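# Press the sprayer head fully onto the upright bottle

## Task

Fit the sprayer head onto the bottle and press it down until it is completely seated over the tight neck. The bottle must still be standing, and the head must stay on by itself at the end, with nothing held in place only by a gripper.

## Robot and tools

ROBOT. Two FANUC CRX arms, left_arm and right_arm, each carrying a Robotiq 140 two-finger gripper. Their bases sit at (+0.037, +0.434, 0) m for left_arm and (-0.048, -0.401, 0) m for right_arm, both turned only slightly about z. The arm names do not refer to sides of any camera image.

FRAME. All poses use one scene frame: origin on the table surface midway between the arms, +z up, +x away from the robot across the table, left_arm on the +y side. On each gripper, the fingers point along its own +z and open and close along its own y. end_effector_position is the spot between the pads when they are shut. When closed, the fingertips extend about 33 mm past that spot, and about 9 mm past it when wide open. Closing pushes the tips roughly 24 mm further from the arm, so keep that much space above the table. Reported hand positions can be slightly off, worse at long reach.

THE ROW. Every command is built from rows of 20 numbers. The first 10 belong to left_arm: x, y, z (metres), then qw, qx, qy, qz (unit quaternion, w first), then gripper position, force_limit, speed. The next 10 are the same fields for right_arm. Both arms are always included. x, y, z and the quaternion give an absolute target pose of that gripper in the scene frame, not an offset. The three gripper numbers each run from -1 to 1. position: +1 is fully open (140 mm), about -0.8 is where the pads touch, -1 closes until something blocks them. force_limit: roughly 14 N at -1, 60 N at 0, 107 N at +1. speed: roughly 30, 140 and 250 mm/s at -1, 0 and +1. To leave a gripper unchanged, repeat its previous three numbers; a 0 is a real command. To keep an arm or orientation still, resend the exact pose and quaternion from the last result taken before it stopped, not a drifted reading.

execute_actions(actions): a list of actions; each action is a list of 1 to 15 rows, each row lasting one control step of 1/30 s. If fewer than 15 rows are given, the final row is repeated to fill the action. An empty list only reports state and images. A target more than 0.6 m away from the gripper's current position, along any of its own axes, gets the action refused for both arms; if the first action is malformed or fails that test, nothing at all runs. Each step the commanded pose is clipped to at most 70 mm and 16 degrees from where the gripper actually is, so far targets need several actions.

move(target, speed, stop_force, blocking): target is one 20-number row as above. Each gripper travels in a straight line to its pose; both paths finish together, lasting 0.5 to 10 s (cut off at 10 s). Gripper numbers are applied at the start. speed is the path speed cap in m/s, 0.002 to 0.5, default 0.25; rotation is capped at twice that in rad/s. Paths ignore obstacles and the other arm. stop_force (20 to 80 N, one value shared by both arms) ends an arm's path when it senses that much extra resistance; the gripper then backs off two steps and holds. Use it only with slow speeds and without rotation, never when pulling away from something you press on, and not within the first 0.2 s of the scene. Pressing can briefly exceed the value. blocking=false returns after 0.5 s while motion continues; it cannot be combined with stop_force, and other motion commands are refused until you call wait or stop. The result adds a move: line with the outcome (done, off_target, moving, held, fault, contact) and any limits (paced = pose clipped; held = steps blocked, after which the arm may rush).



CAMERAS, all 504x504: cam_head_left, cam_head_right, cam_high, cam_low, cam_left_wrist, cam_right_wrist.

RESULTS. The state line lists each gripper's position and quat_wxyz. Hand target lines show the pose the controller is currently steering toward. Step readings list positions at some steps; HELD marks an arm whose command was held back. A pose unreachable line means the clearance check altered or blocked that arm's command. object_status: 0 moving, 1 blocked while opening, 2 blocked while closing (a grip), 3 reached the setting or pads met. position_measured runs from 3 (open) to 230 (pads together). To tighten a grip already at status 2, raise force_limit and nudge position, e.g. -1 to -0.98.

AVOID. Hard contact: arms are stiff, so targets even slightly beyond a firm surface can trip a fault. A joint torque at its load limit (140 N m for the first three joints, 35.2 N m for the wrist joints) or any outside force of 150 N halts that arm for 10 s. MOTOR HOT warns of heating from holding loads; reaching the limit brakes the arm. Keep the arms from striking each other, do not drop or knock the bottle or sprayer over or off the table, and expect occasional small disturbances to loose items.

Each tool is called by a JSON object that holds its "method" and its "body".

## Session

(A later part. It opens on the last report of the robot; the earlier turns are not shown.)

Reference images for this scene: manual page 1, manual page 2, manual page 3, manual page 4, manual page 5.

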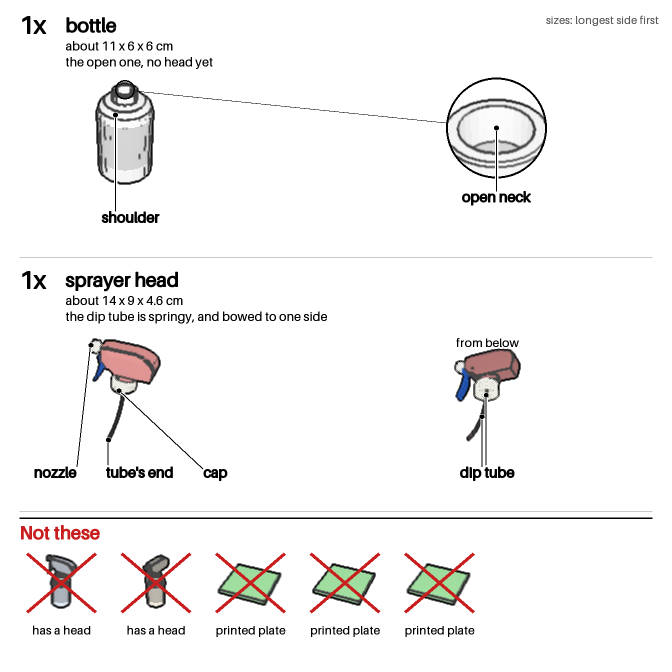

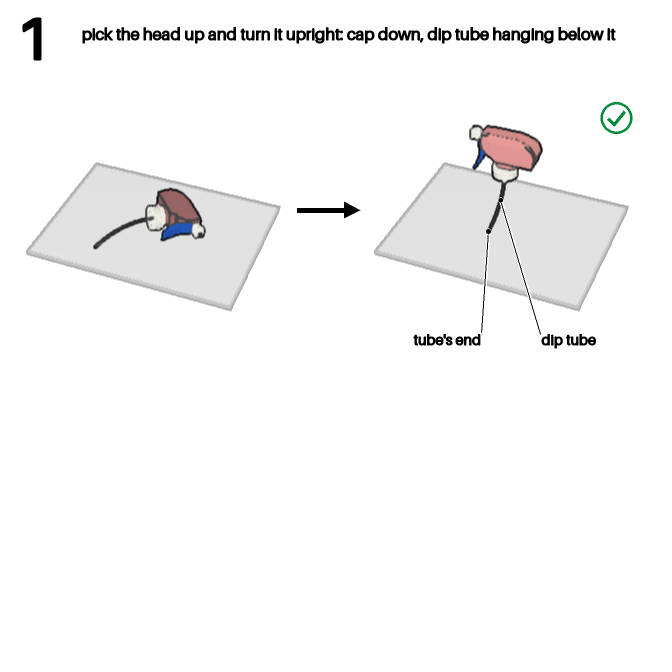

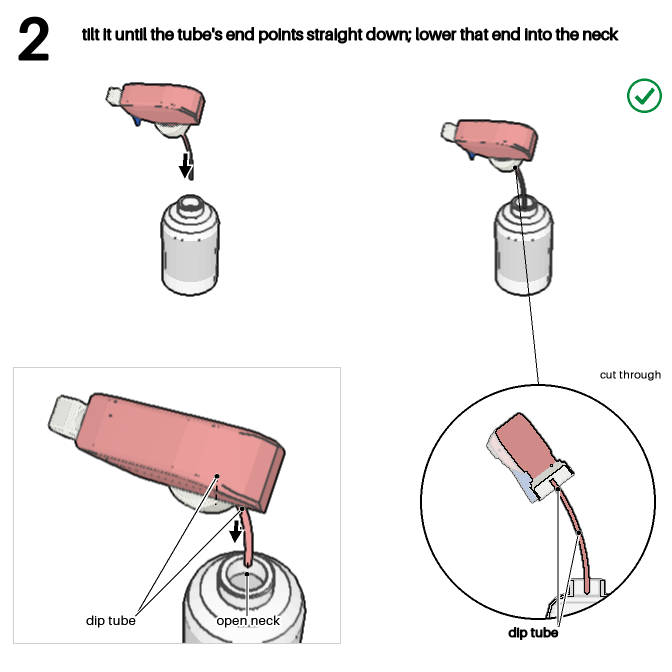

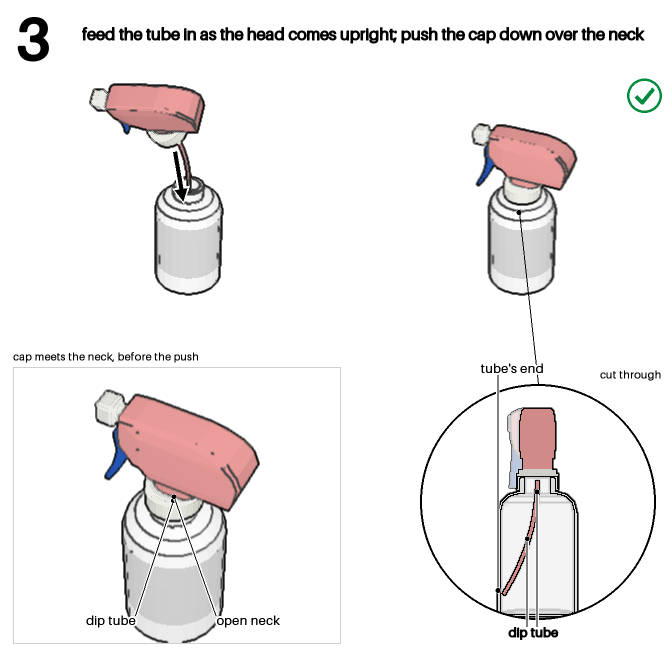

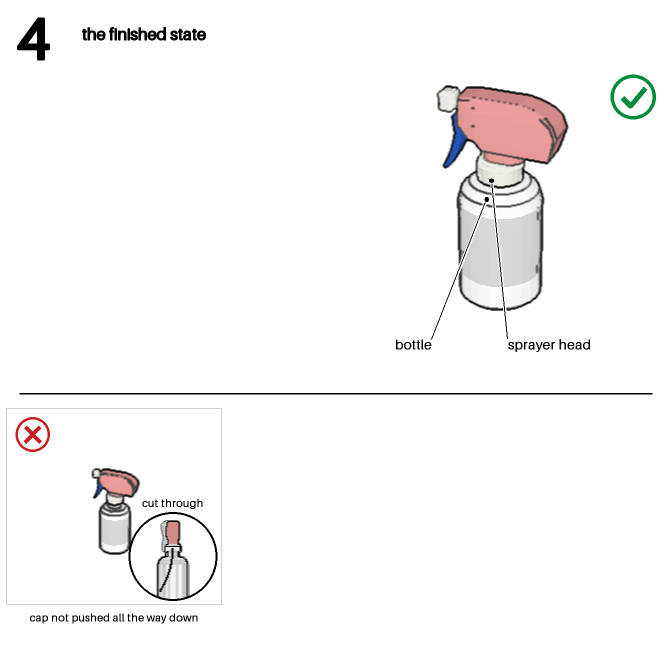

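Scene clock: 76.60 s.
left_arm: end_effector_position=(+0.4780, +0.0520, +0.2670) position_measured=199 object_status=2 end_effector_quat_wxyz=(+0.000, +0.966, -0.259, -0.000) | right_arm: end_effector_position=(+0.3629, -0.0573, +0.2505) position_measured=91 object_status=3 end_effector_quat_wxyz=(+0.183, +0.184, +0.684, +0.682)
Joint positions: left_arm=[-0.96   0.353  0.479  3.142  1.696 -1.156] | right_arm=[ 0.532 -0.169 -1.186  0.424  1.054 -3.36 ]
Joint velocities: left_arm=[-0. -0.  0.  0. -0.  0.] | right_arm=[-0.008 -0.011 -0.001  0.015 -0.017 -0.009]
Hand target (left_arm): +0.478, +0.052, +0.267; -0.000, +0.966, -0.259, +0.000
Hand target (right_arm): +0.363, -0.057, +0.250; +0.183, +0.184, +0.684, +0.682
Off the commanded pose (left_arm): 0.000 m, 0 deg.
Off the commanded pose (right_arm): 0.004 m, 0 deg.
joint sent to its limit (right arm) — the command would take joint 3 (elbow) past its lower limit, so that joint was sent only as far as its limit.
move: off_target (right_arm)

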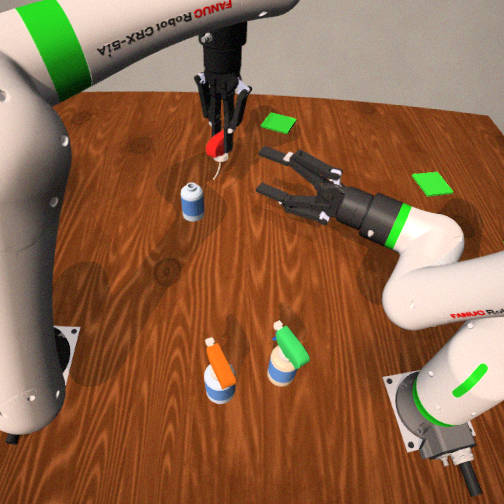

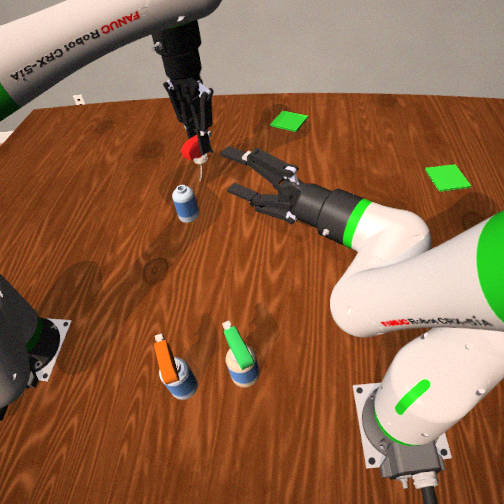

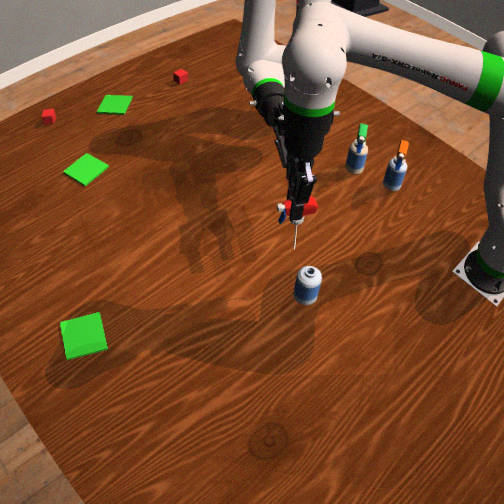

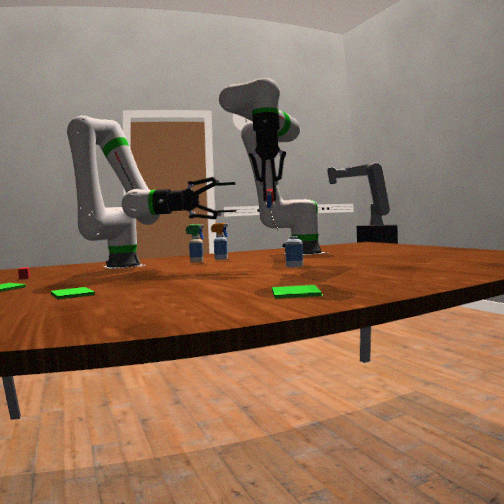

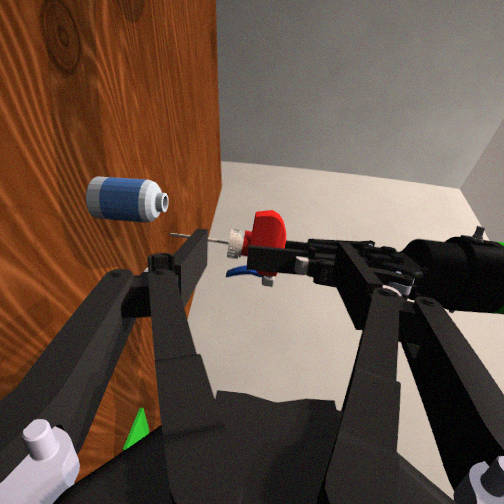

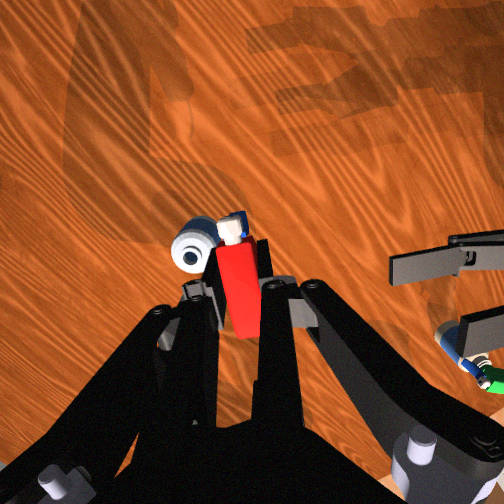

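{"method": "zoom_image", "body": {"camera": "cam_left_wrist", "region": [70,150,330,320]}}

{"method": "zoom_image", "body": {"camera": "cam_high", "region": [230,170,370,310]}}

Region (70, 150, 330, 320) of cam_left_wrist's 504x504 image, scaled by 1.938, with more detail than that image has; it fills the top 330 rows of this view, and the rest is white.

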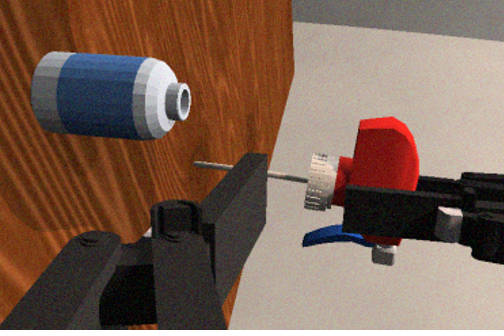

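Region (230, 170, 370, 310) of cam_high's 504x504 image, scaled by 3.600, with more detail than that image has.

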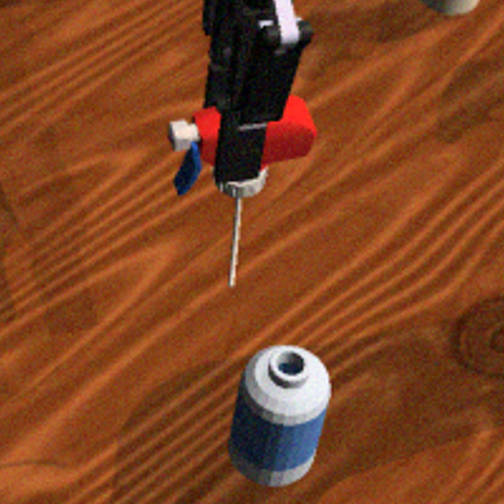

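{"method": "move", "body": {"target": [0.48,0.115,0.267,0,0.966,-0.259,0,-1,1,0, 0.44,0.05,0.06,0.433,-0.434,0.75,0.25,1,0.3,0], "speed": 0.25}}

{"method": "zoom_image", "body": {"camera": "cam_high", "region": [230,170,370,310]}}

{"method": "zoom_image", "body": {"camera": "cam_low", "region": [200,140,340,280]}}

Scene clock: 100.20 s.
left_arm: end_effector_position=(+0.4799, +0.1150, +0.2669) position_measured=199 object_status=2 end_effector_quat_wxyz=(-0.000, +0.966, -0.259, -0.000) | right_arm: end_effector_position=(+0.4395, +0.0494, +0.0595) position_measured=3 object_status=3 end_effector_quat_wxyz=(+0.433, -0.433, +0.750, +0.249)
Joint positions: left_arm=[-0.886  0.251  0.347  3.141  1.667 -1.23 ] | right_arm=[ 0.678  0.244 -0.791  0.384  0.532 -1.791]
Joint velocities: left_arm=[-0.  0.  0.  0. -0. -0.] | right_arm=[ 0.004 -0.001  0.001 -0.013 -0.003  0.009]
Hand target (left_arm): +0.480, +0.115, +0.267; -0.000, +0.966, -0.259, -0.000
Hand target (right_arm): +0.440, +0.049, +0.060; +0.433, -0.433, +0.750, +0.249
Off the commanded pose (left_arm): 0.000 m, 0 deg.
Off the commanded pose (right_arm): 0.001 m, 0 deg.
move: done

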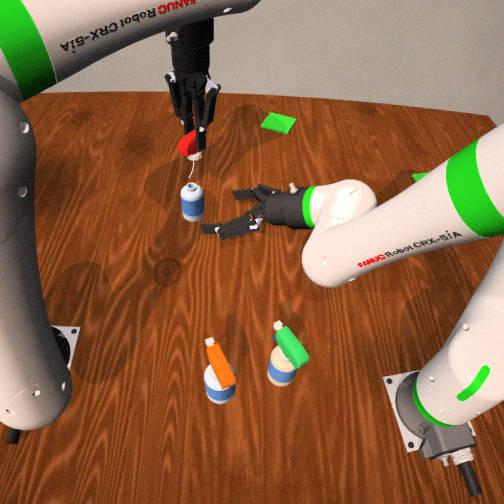

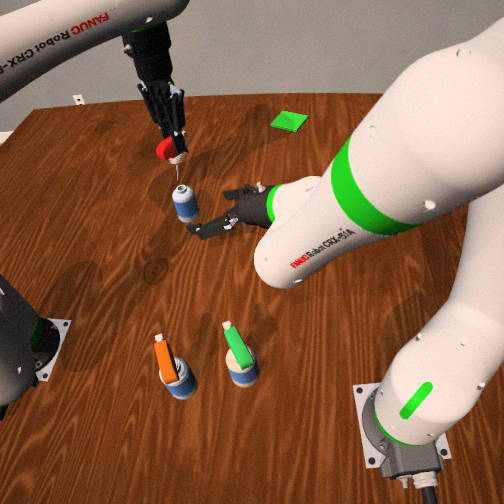

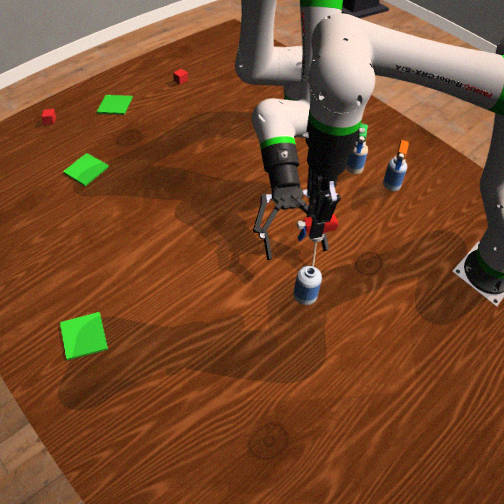

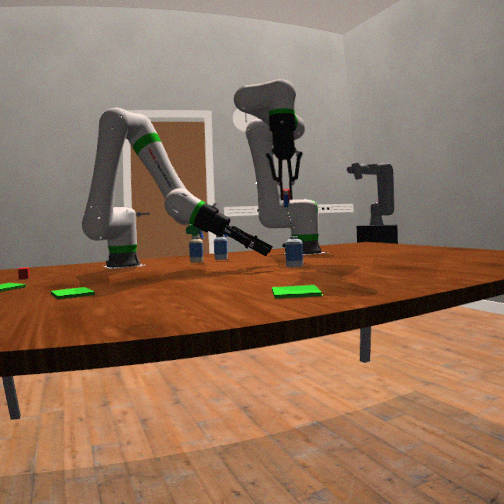

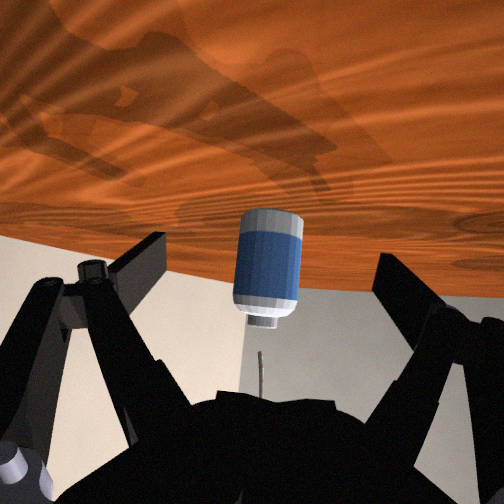

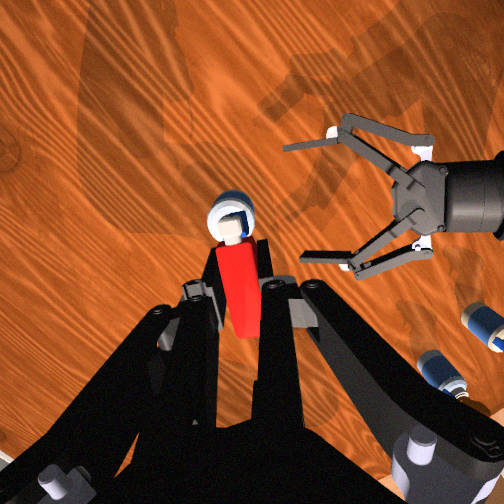

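Region (230, 170, 370, 310) of cam_high's 504x504 image, scaled by 3.600, with more detail than that image has.

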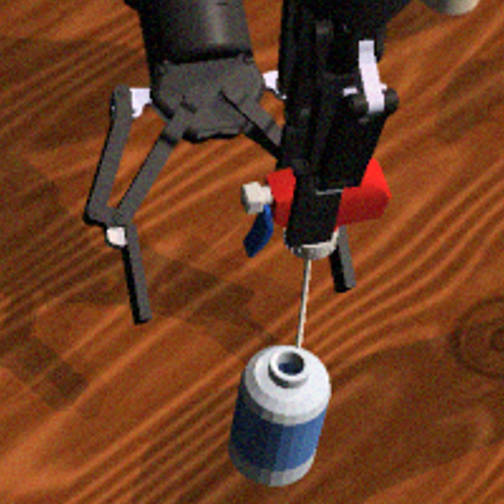

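Region (200, 140, 340, 280) of cam_low's 504x504 image, scaled by 3.600, with more detail than that image has.

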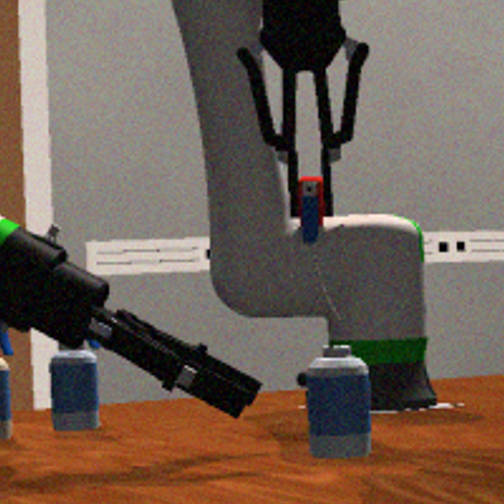

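{"method": "move", "body": {"target": [0.481,0.117,0.258,0,0.966,-0.259,0,-1,1,0, 0.486,0.13,0.05,0.433,-0.434,0.75,0.25,1,0.3,0], "speed": 0.12}}

{"method": "move", "body": {"target": [0.481,0.117,0.258,0,0.966,-0.259,0,-1,1,0, 0.486,0.13,0.05,0.433,-0.434,0.75,0.25,-1,0.3,0]}}

{"method": "zoom_image", "body": {"camera": "cam_high", "region": [230,170,370,310]}}

{"method": "zoom_image", "body": {"camera": "cam_low", "region": [200,140,340,280]}}

Scene clock: 106.67 s.
left_arm: end_effector_position=(+0.4810, +0.1170, +0.2580) position_measured=199 object_status=2 end_effector_quat_wxyz=(+0.000, +0.966, -0.259, -0.000) | right_arm: end_effector_position=(+0.4861, +0.1299, +0.0497) position_measured=3 object_status=3 end_effector_quat_wxyz=(+0.433, -0.434, +0.750, +0.250)
Joint positions: left_arm=[-0.882  0.248  0.323  3.142  1.646 -1.234] | right_arm=[ 0.726  0.422 -0.552  0.342  0.466 -1.79 ]
Joint velocities: left_arm=[ 0.001 -0.001  0.    -0.001 -0.    -0.001] | right_arm=[ 0.     0.     0.001 -0.     0.001  0.001]
Hand target (left_arm): +0.481, +0.117, +0.258; -0.000, +0.966, -0.259, -0.000
Hand target (right_arm): +0.486, +0.130, +0.050; +0.433, -0.434, +0.750, +0.250
Off the commanded pose (left_arm): 0.000 m, 0 deg.
Off the commanded pose (right_arm): 0.000 m, 0 deg.
move: done

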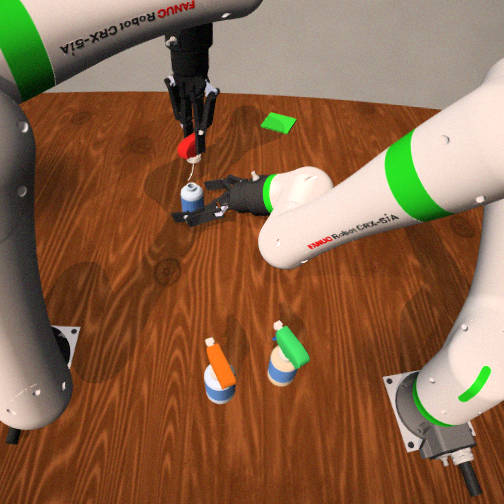

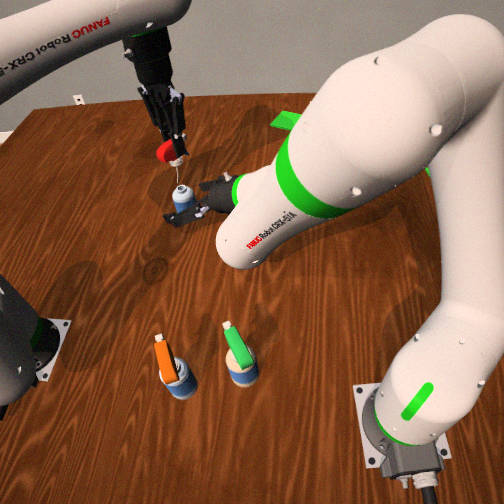

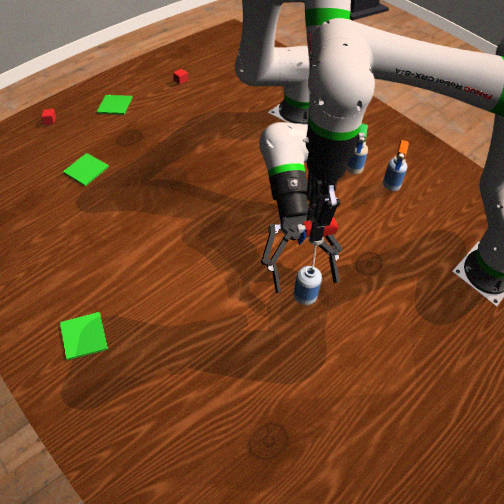

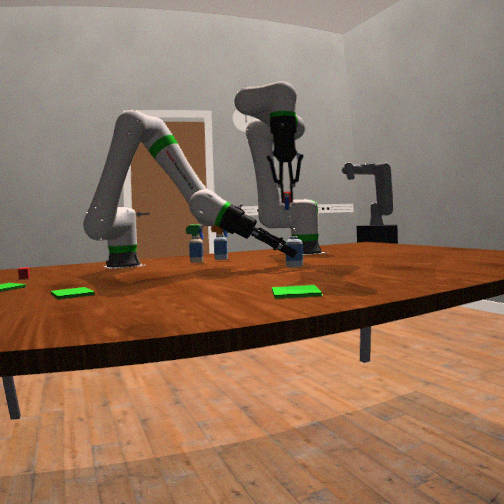

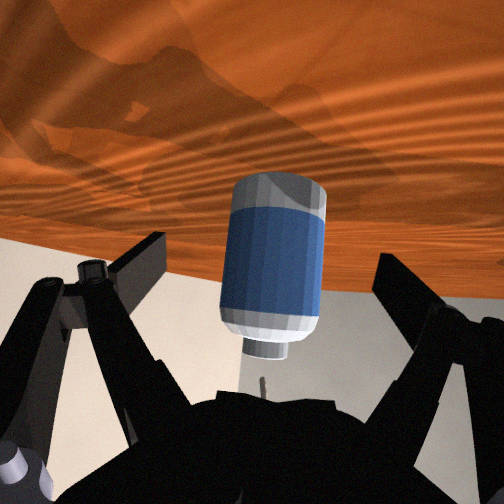

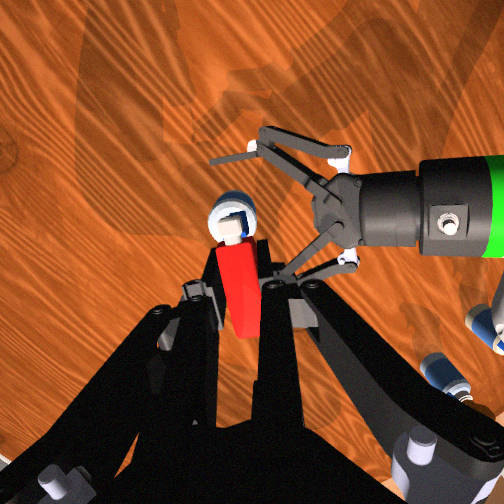

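Scene clock: 107.53 s.
left_arm: end_effector_position=(+0.4810, +0.1170, +0.2580) position_measured=199 object_status=2 end_effector_quat_wxyz=(+0.000, +0.966, -0.259, -0.000) | right_arm: end_effector_position=(+0.4860, +0.1300, +0.0501) position_measured=144 object_status=2 end_effector_quat_wxyz=(+0.433, -0.434, +0.750, +0.250)
Joint positions: left_arm=[-0.882  0.248  0.323  3.142  1.645 -1.234] | right_arm=[ 0.726  0.421 -0.551  0.342  0.465 -1.79 ]
Joint velocities: left_arm=[ 0.     0.    -0.    -0.     0.    -0.001] | right_arm=[ 0.001  0.    -0.    -0.001 -0.     0.001]
Hand target (left_arm): +0.481, +0.117, +0.258; +0.000, +0.966, -0.259, -0.000
Hand target (right_arm): +0.486, +0.130, +0.050; +0.433, -0.434, +0.750, +0.250
Off the commanded pose (left_arm): 0.000 m, 0 deg.
Off the commanded pose (right_arm): 0.000 m, 0 deg.
move: done

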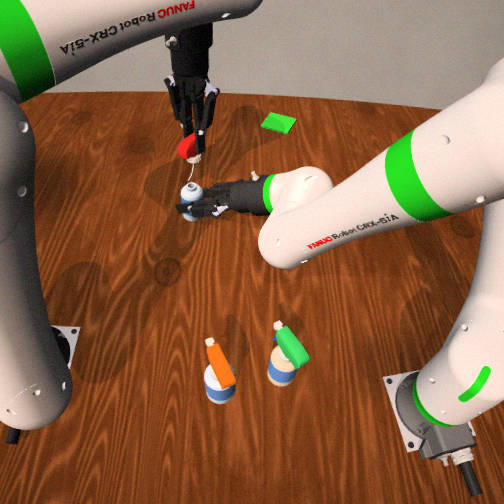

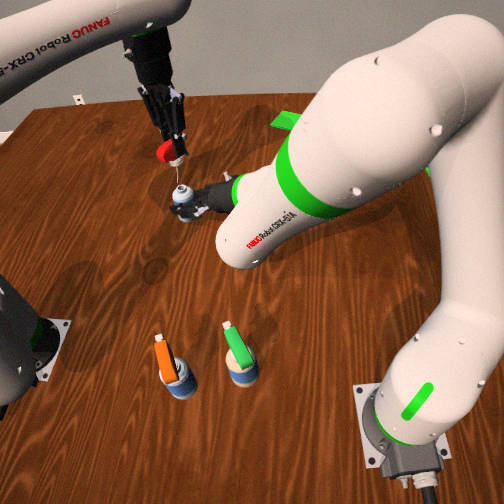

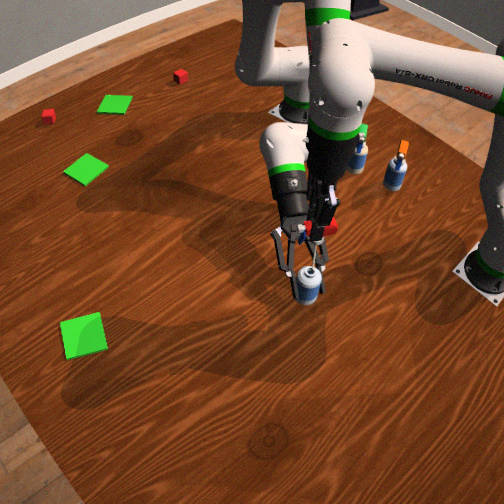

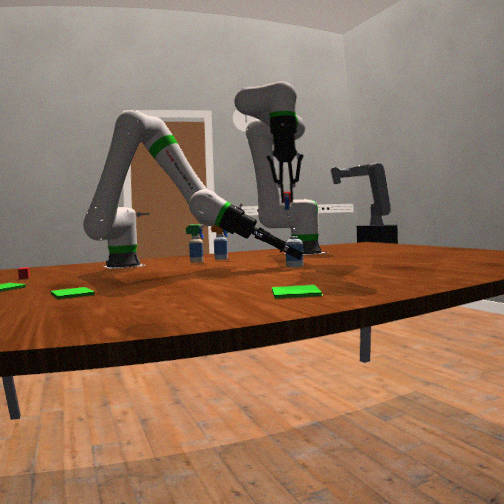

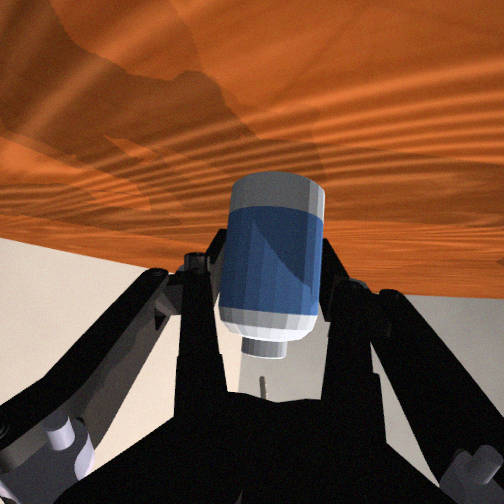

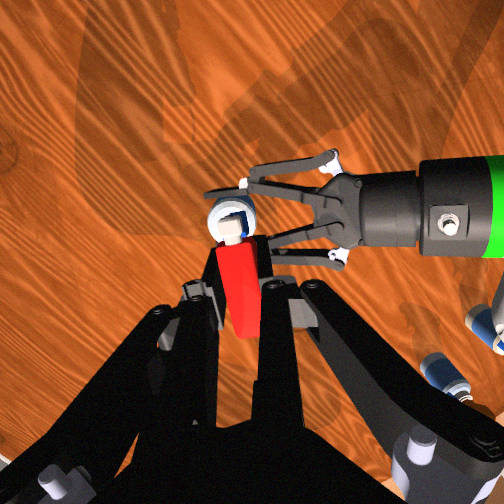

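Region (230, 170, 370, 310) of cam_high's 504x504 image, scaled by 3.600, with more detail than that image has.

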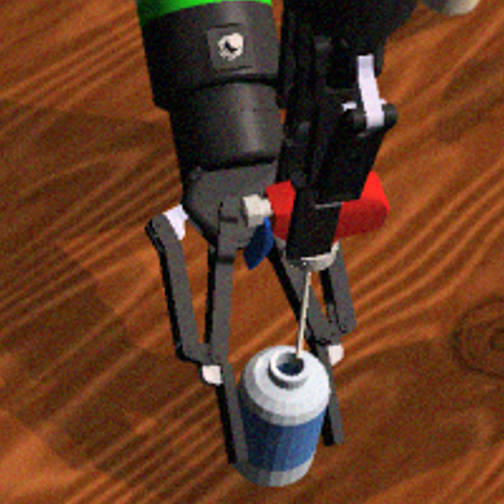

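Region (200, 140, 340, 280) of cam_low's 504x504 image, scaled by 3.600, with more detail than that image has.

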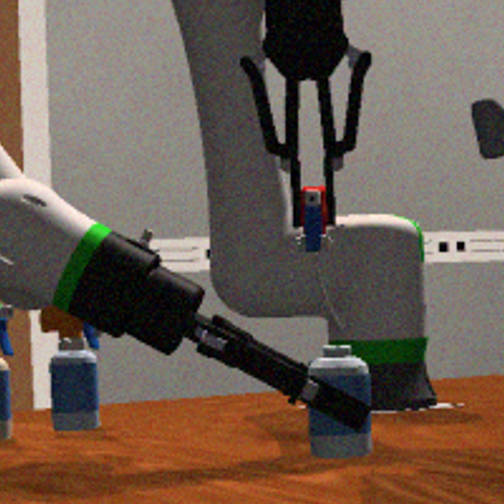

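{"method": "move", "body": {"target": [0.482,0.119,0.232,0,0.966,-0.259,0,-1,1,0, 0.486,0.13,0.05,0.433,-0.434,0.75,0.25,-1,0.3,0], "speed": 0.04}}

{"method": "zoom_image", "body": {"camera": "cam_high", "region": [230,170,370,310]}}

Scene clock: 111.40 s.
left_arm: end_effector_position=(+0.4821, +0.1189, +0.2320) position_measured=199 object_status=2 end_effector_quat_wxyz=(+0.000, +0.966, -0.259, -0.000) | right_arm: end_effector_position=(+0.4860, +0.1300, +0.0500) position_measured=144 object_status=2 end_effector_quat_wxyz=(+0.433, -0.434, +0.750, +0.250)
Joint positions: left_arm=[-0.878  0.245  0.258  3.142  1.584 -1.238] | right_arm=[ 0.726  0.421 -0.551  0.342  0.465 -1.79 ]
Joint velocities: left_arm=[ 0.002  0.001 -0.    -0.001 -0.    -0.001] | right_arm=[ 0.002 -0.    -0.     0.001 -0.001  0.001]
Hand target (left_arm): +0.482, +0.119, +0.232; -0.000, +0.966, -0.259, +0.000
Hand target (right_arm): +0.486, +0.130, +0.050; +0.433, -0.434, +0.750, +0.250
Off the commanded pose (left_arm): 0.000 m, 0 deg.
Off the commanded pose (right_arm): 0.000 m, 0 deg.
move: done

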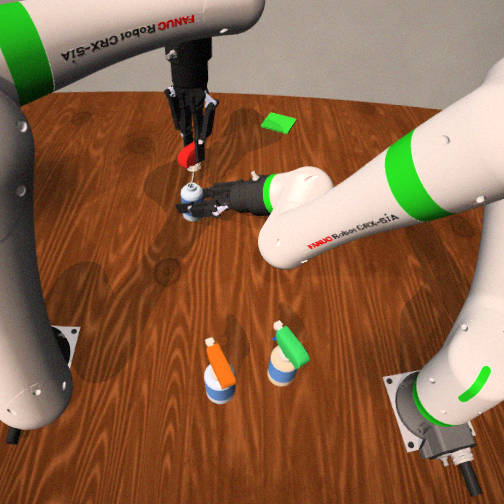

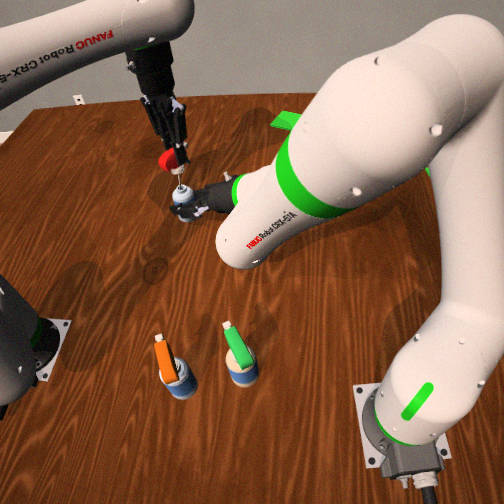

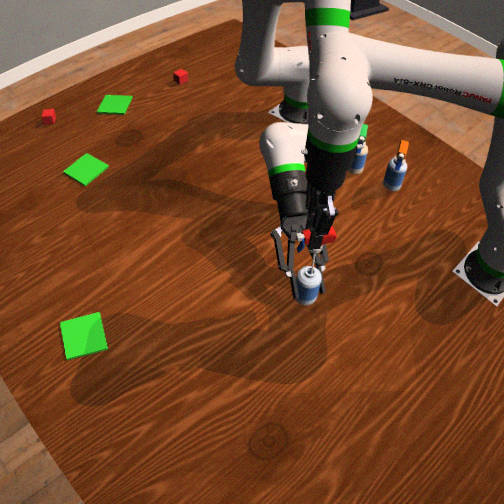

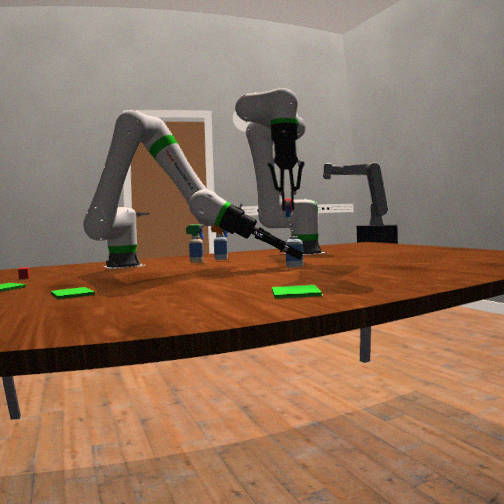

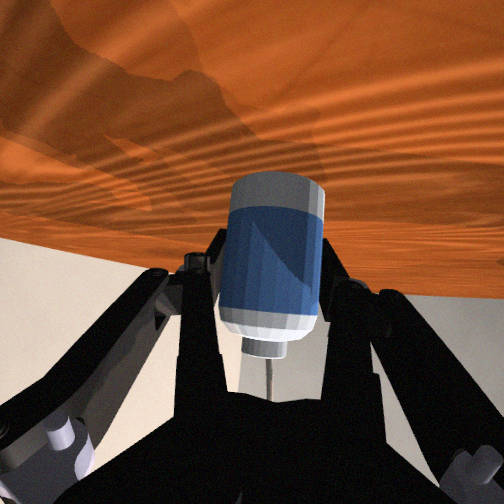

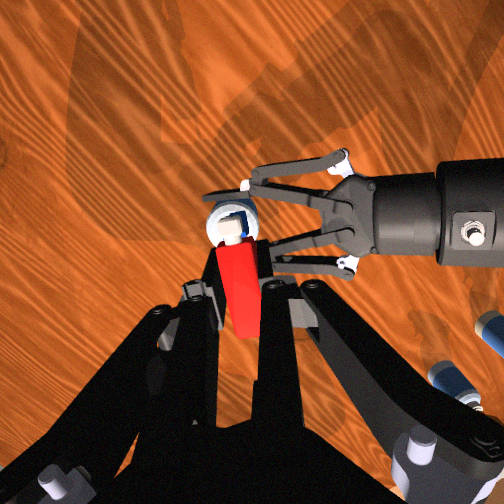

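Region (230, 170, 370, 310) of cam_high's 504x504 image, scaled by 3.600, with more detail than that image has.

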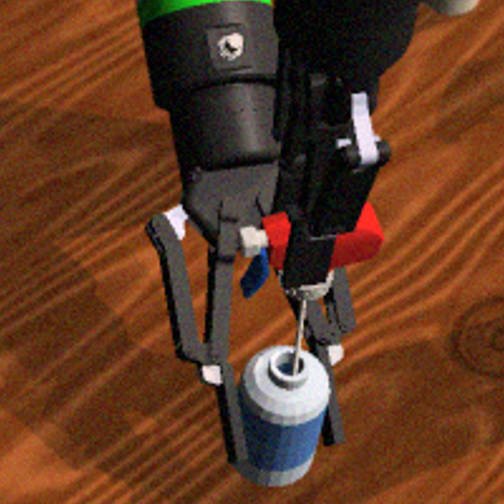

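{"method": "move", "body": {"target": [0.495,0.133,0.200,0,0.966,-0.259,0,-1,1,0, 0.486,0.13,0.05,0.433,-0.434,0.75,0.25,-1,0.3,0], "speed": 0.04}}

{"method": "move", "body": {"target": [0.4985,0.136,0.170,0,0.966,-0.259,0,-1,1,0, 0.486,0.13,0.05,0.433,-0.434,0.75,0.25,-1,0.3,0], "speed": 0.04}}

{"method": "zoom_image", "body": {"camera": "cam_left_wrist", "region": [170,250,370,450]}}

{"method": "zoom_image", "body": {"camera": "cam_low", "region": [250,190,340,280]}}

{"method": "zoom_image", "body": {"camera": "cam_high", "region": [260,210,360,310]}}

Scene clock: 117.67 s.
left_arm: end_effector_position=(+0.4951, +0.1329, +0.2000) position_measured=199 object_status=2 end_effector_quat_wxyz=(-0.000, +0.966, -0.259, -0.000) | right_arm: end_effector_position=(+0.4860, +0.1300, +0.0500) position_measured=144 object_status=2 end_effector_quat_wxyz=(+0.433, -0.434, +0.750, +0.250)
Joint positions: left_arm=[-0.842  0.254  0.195  3.142  1.512 -1.274] | right_arm=[ 0.726  0.421 -0.551  0.342  0.465 -1.79 ]
Joint velocities: left_arm=[-0.002  0.    -0.     0.001 -0.     0.001] | right_arm=[ 0.    -0.     0.    -0.    -0.001  0.   ]
Hand target (left_arm): +0.495, +0.133, +0.200; -0.000, +0.966, -0.259, -0.000
Hand target (right_arm): +0.486, +0.130, +0.050; +0.433, -0.434, +0.750, +0.250
Off the commanded pose (left_arm): 0.000 m, 0 deg.
Off the commanded pose (right_arm): 0.000 m, 0 deg.
move: done

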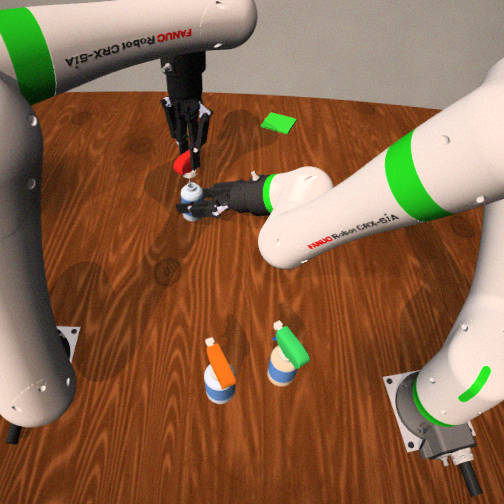

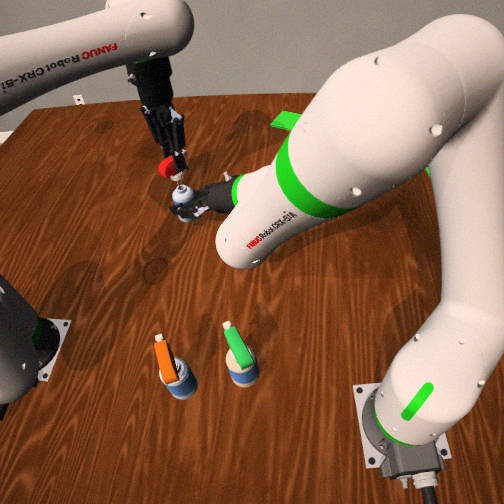

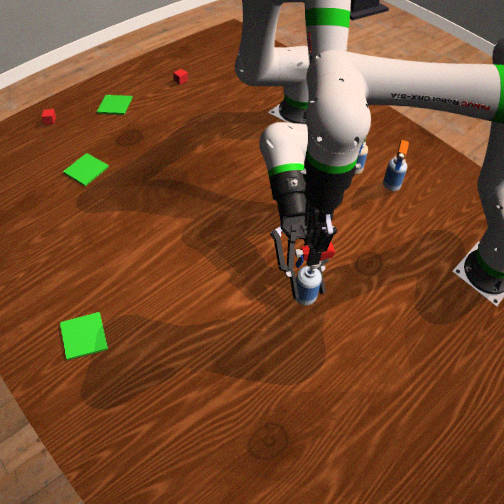

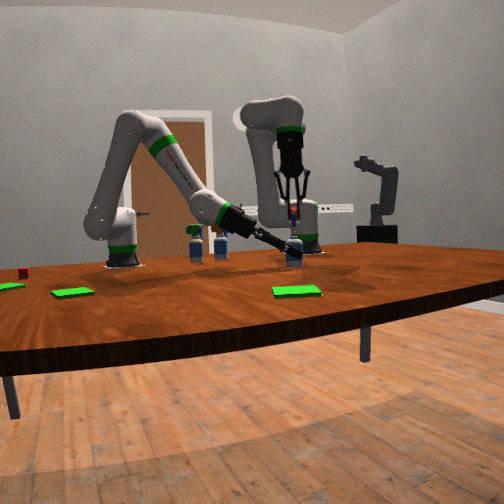

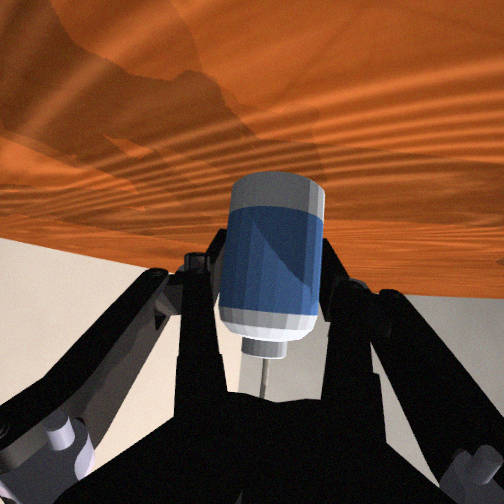

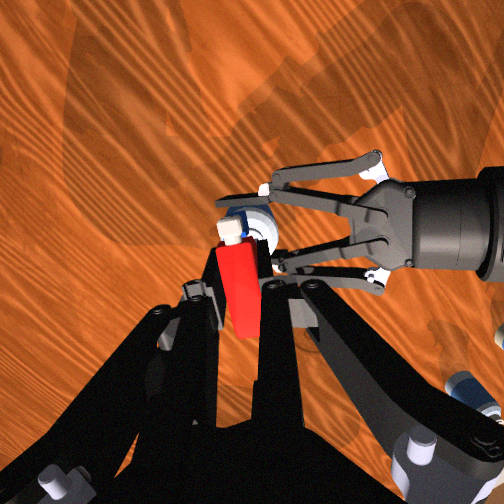

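Scene clock: 118.70 s.
left_arm: end_effector_position=(+0.4986, +0.1359, +0.1700) position_measured=199 object_status=2 end_effector_quat_wxyz=(+0.000, +0.966, -0.259, -0.000) | right_arm: end_effector_position=(+0.4860, +0.1300, +0.0500) position_measured=144 object_status=2 end_effector_quat_wxyz=(+0.433, -0.434, +0.750, +0.250)
Joint positions: left_arm=[-0.833  0.264  0.138  3.142  1.444 -1.283] | right_arm=[ 0.726  0.421 -0.551  0.342  0.465 -1.79 ]
Joint velocities: left_arm=[ 0.     0.002 -0.     0.002 -0.    -0.001] | right_arm=[ 0.001 -0.     0.     0.001  0.     0.   ]
Hand target (left_arm): +0.499, +0.136, +0.170; -0.000, +0.966, -0.259, -0.000
Hand target (right_arm): +0.486, +0.130, +0.050; +0.433, -0.434, +0.750, +0.250
Off the commanded pose (left_arm): 0.000 m, 0 deg.
Off the commanded pose (right_arm): 0.000 m, 0 deg.
move: done

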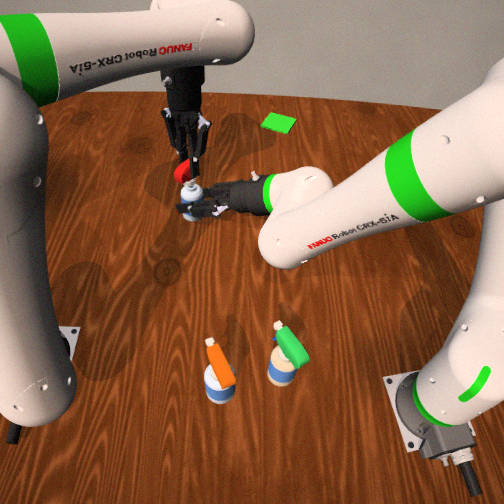

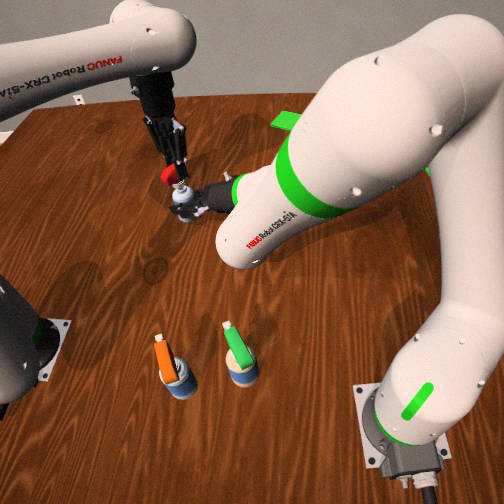

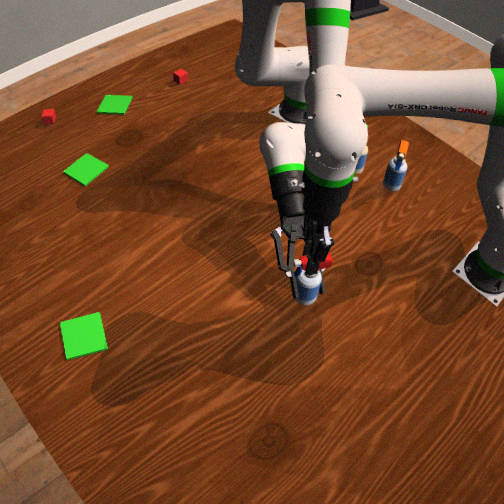

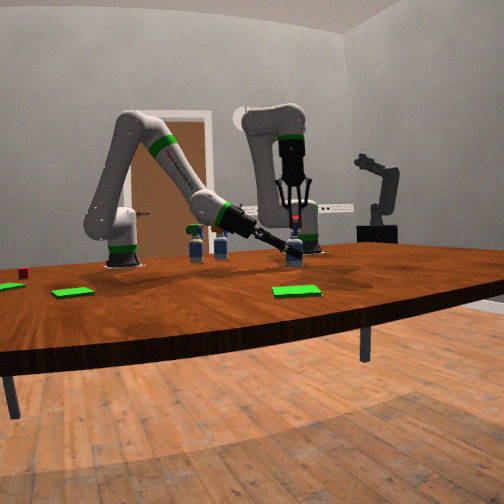

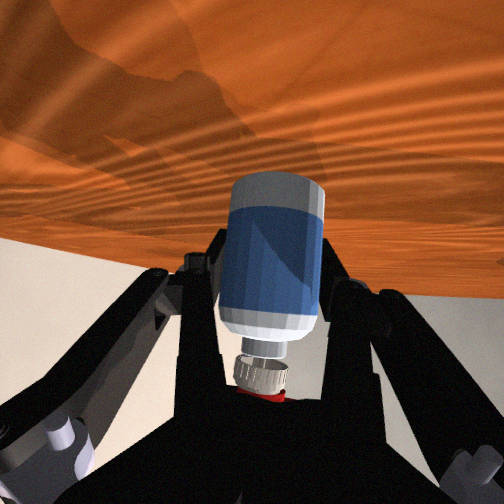

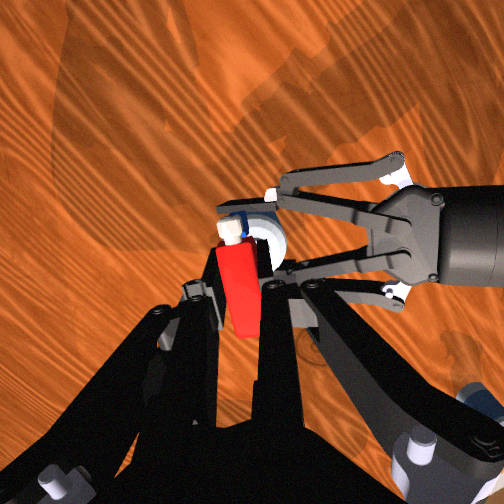

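Region (170, 250, 370, 450) of cam_left_wrist's 504x504 image, scaled by 2.520, with more detail than that image has.

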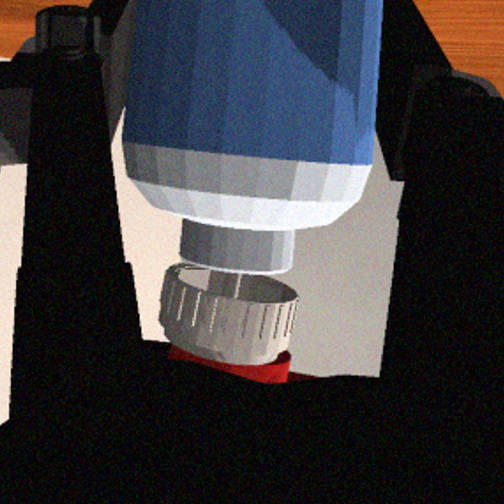

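Region (250, 190, 340, 280) of cam_low's 504x504 image, scaled by 5.600, with more detail than that image has.

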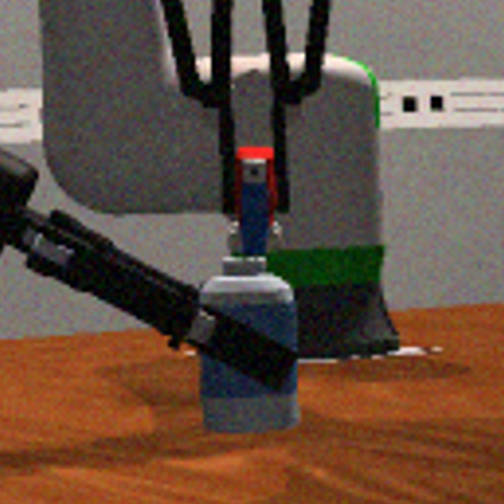

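Region (260, 210, 360, 310) of cam_high's 504x504 image, scaled by 5.040, with more detail than that image has.

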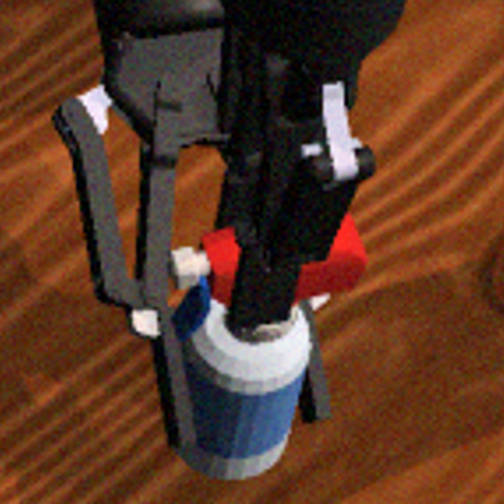

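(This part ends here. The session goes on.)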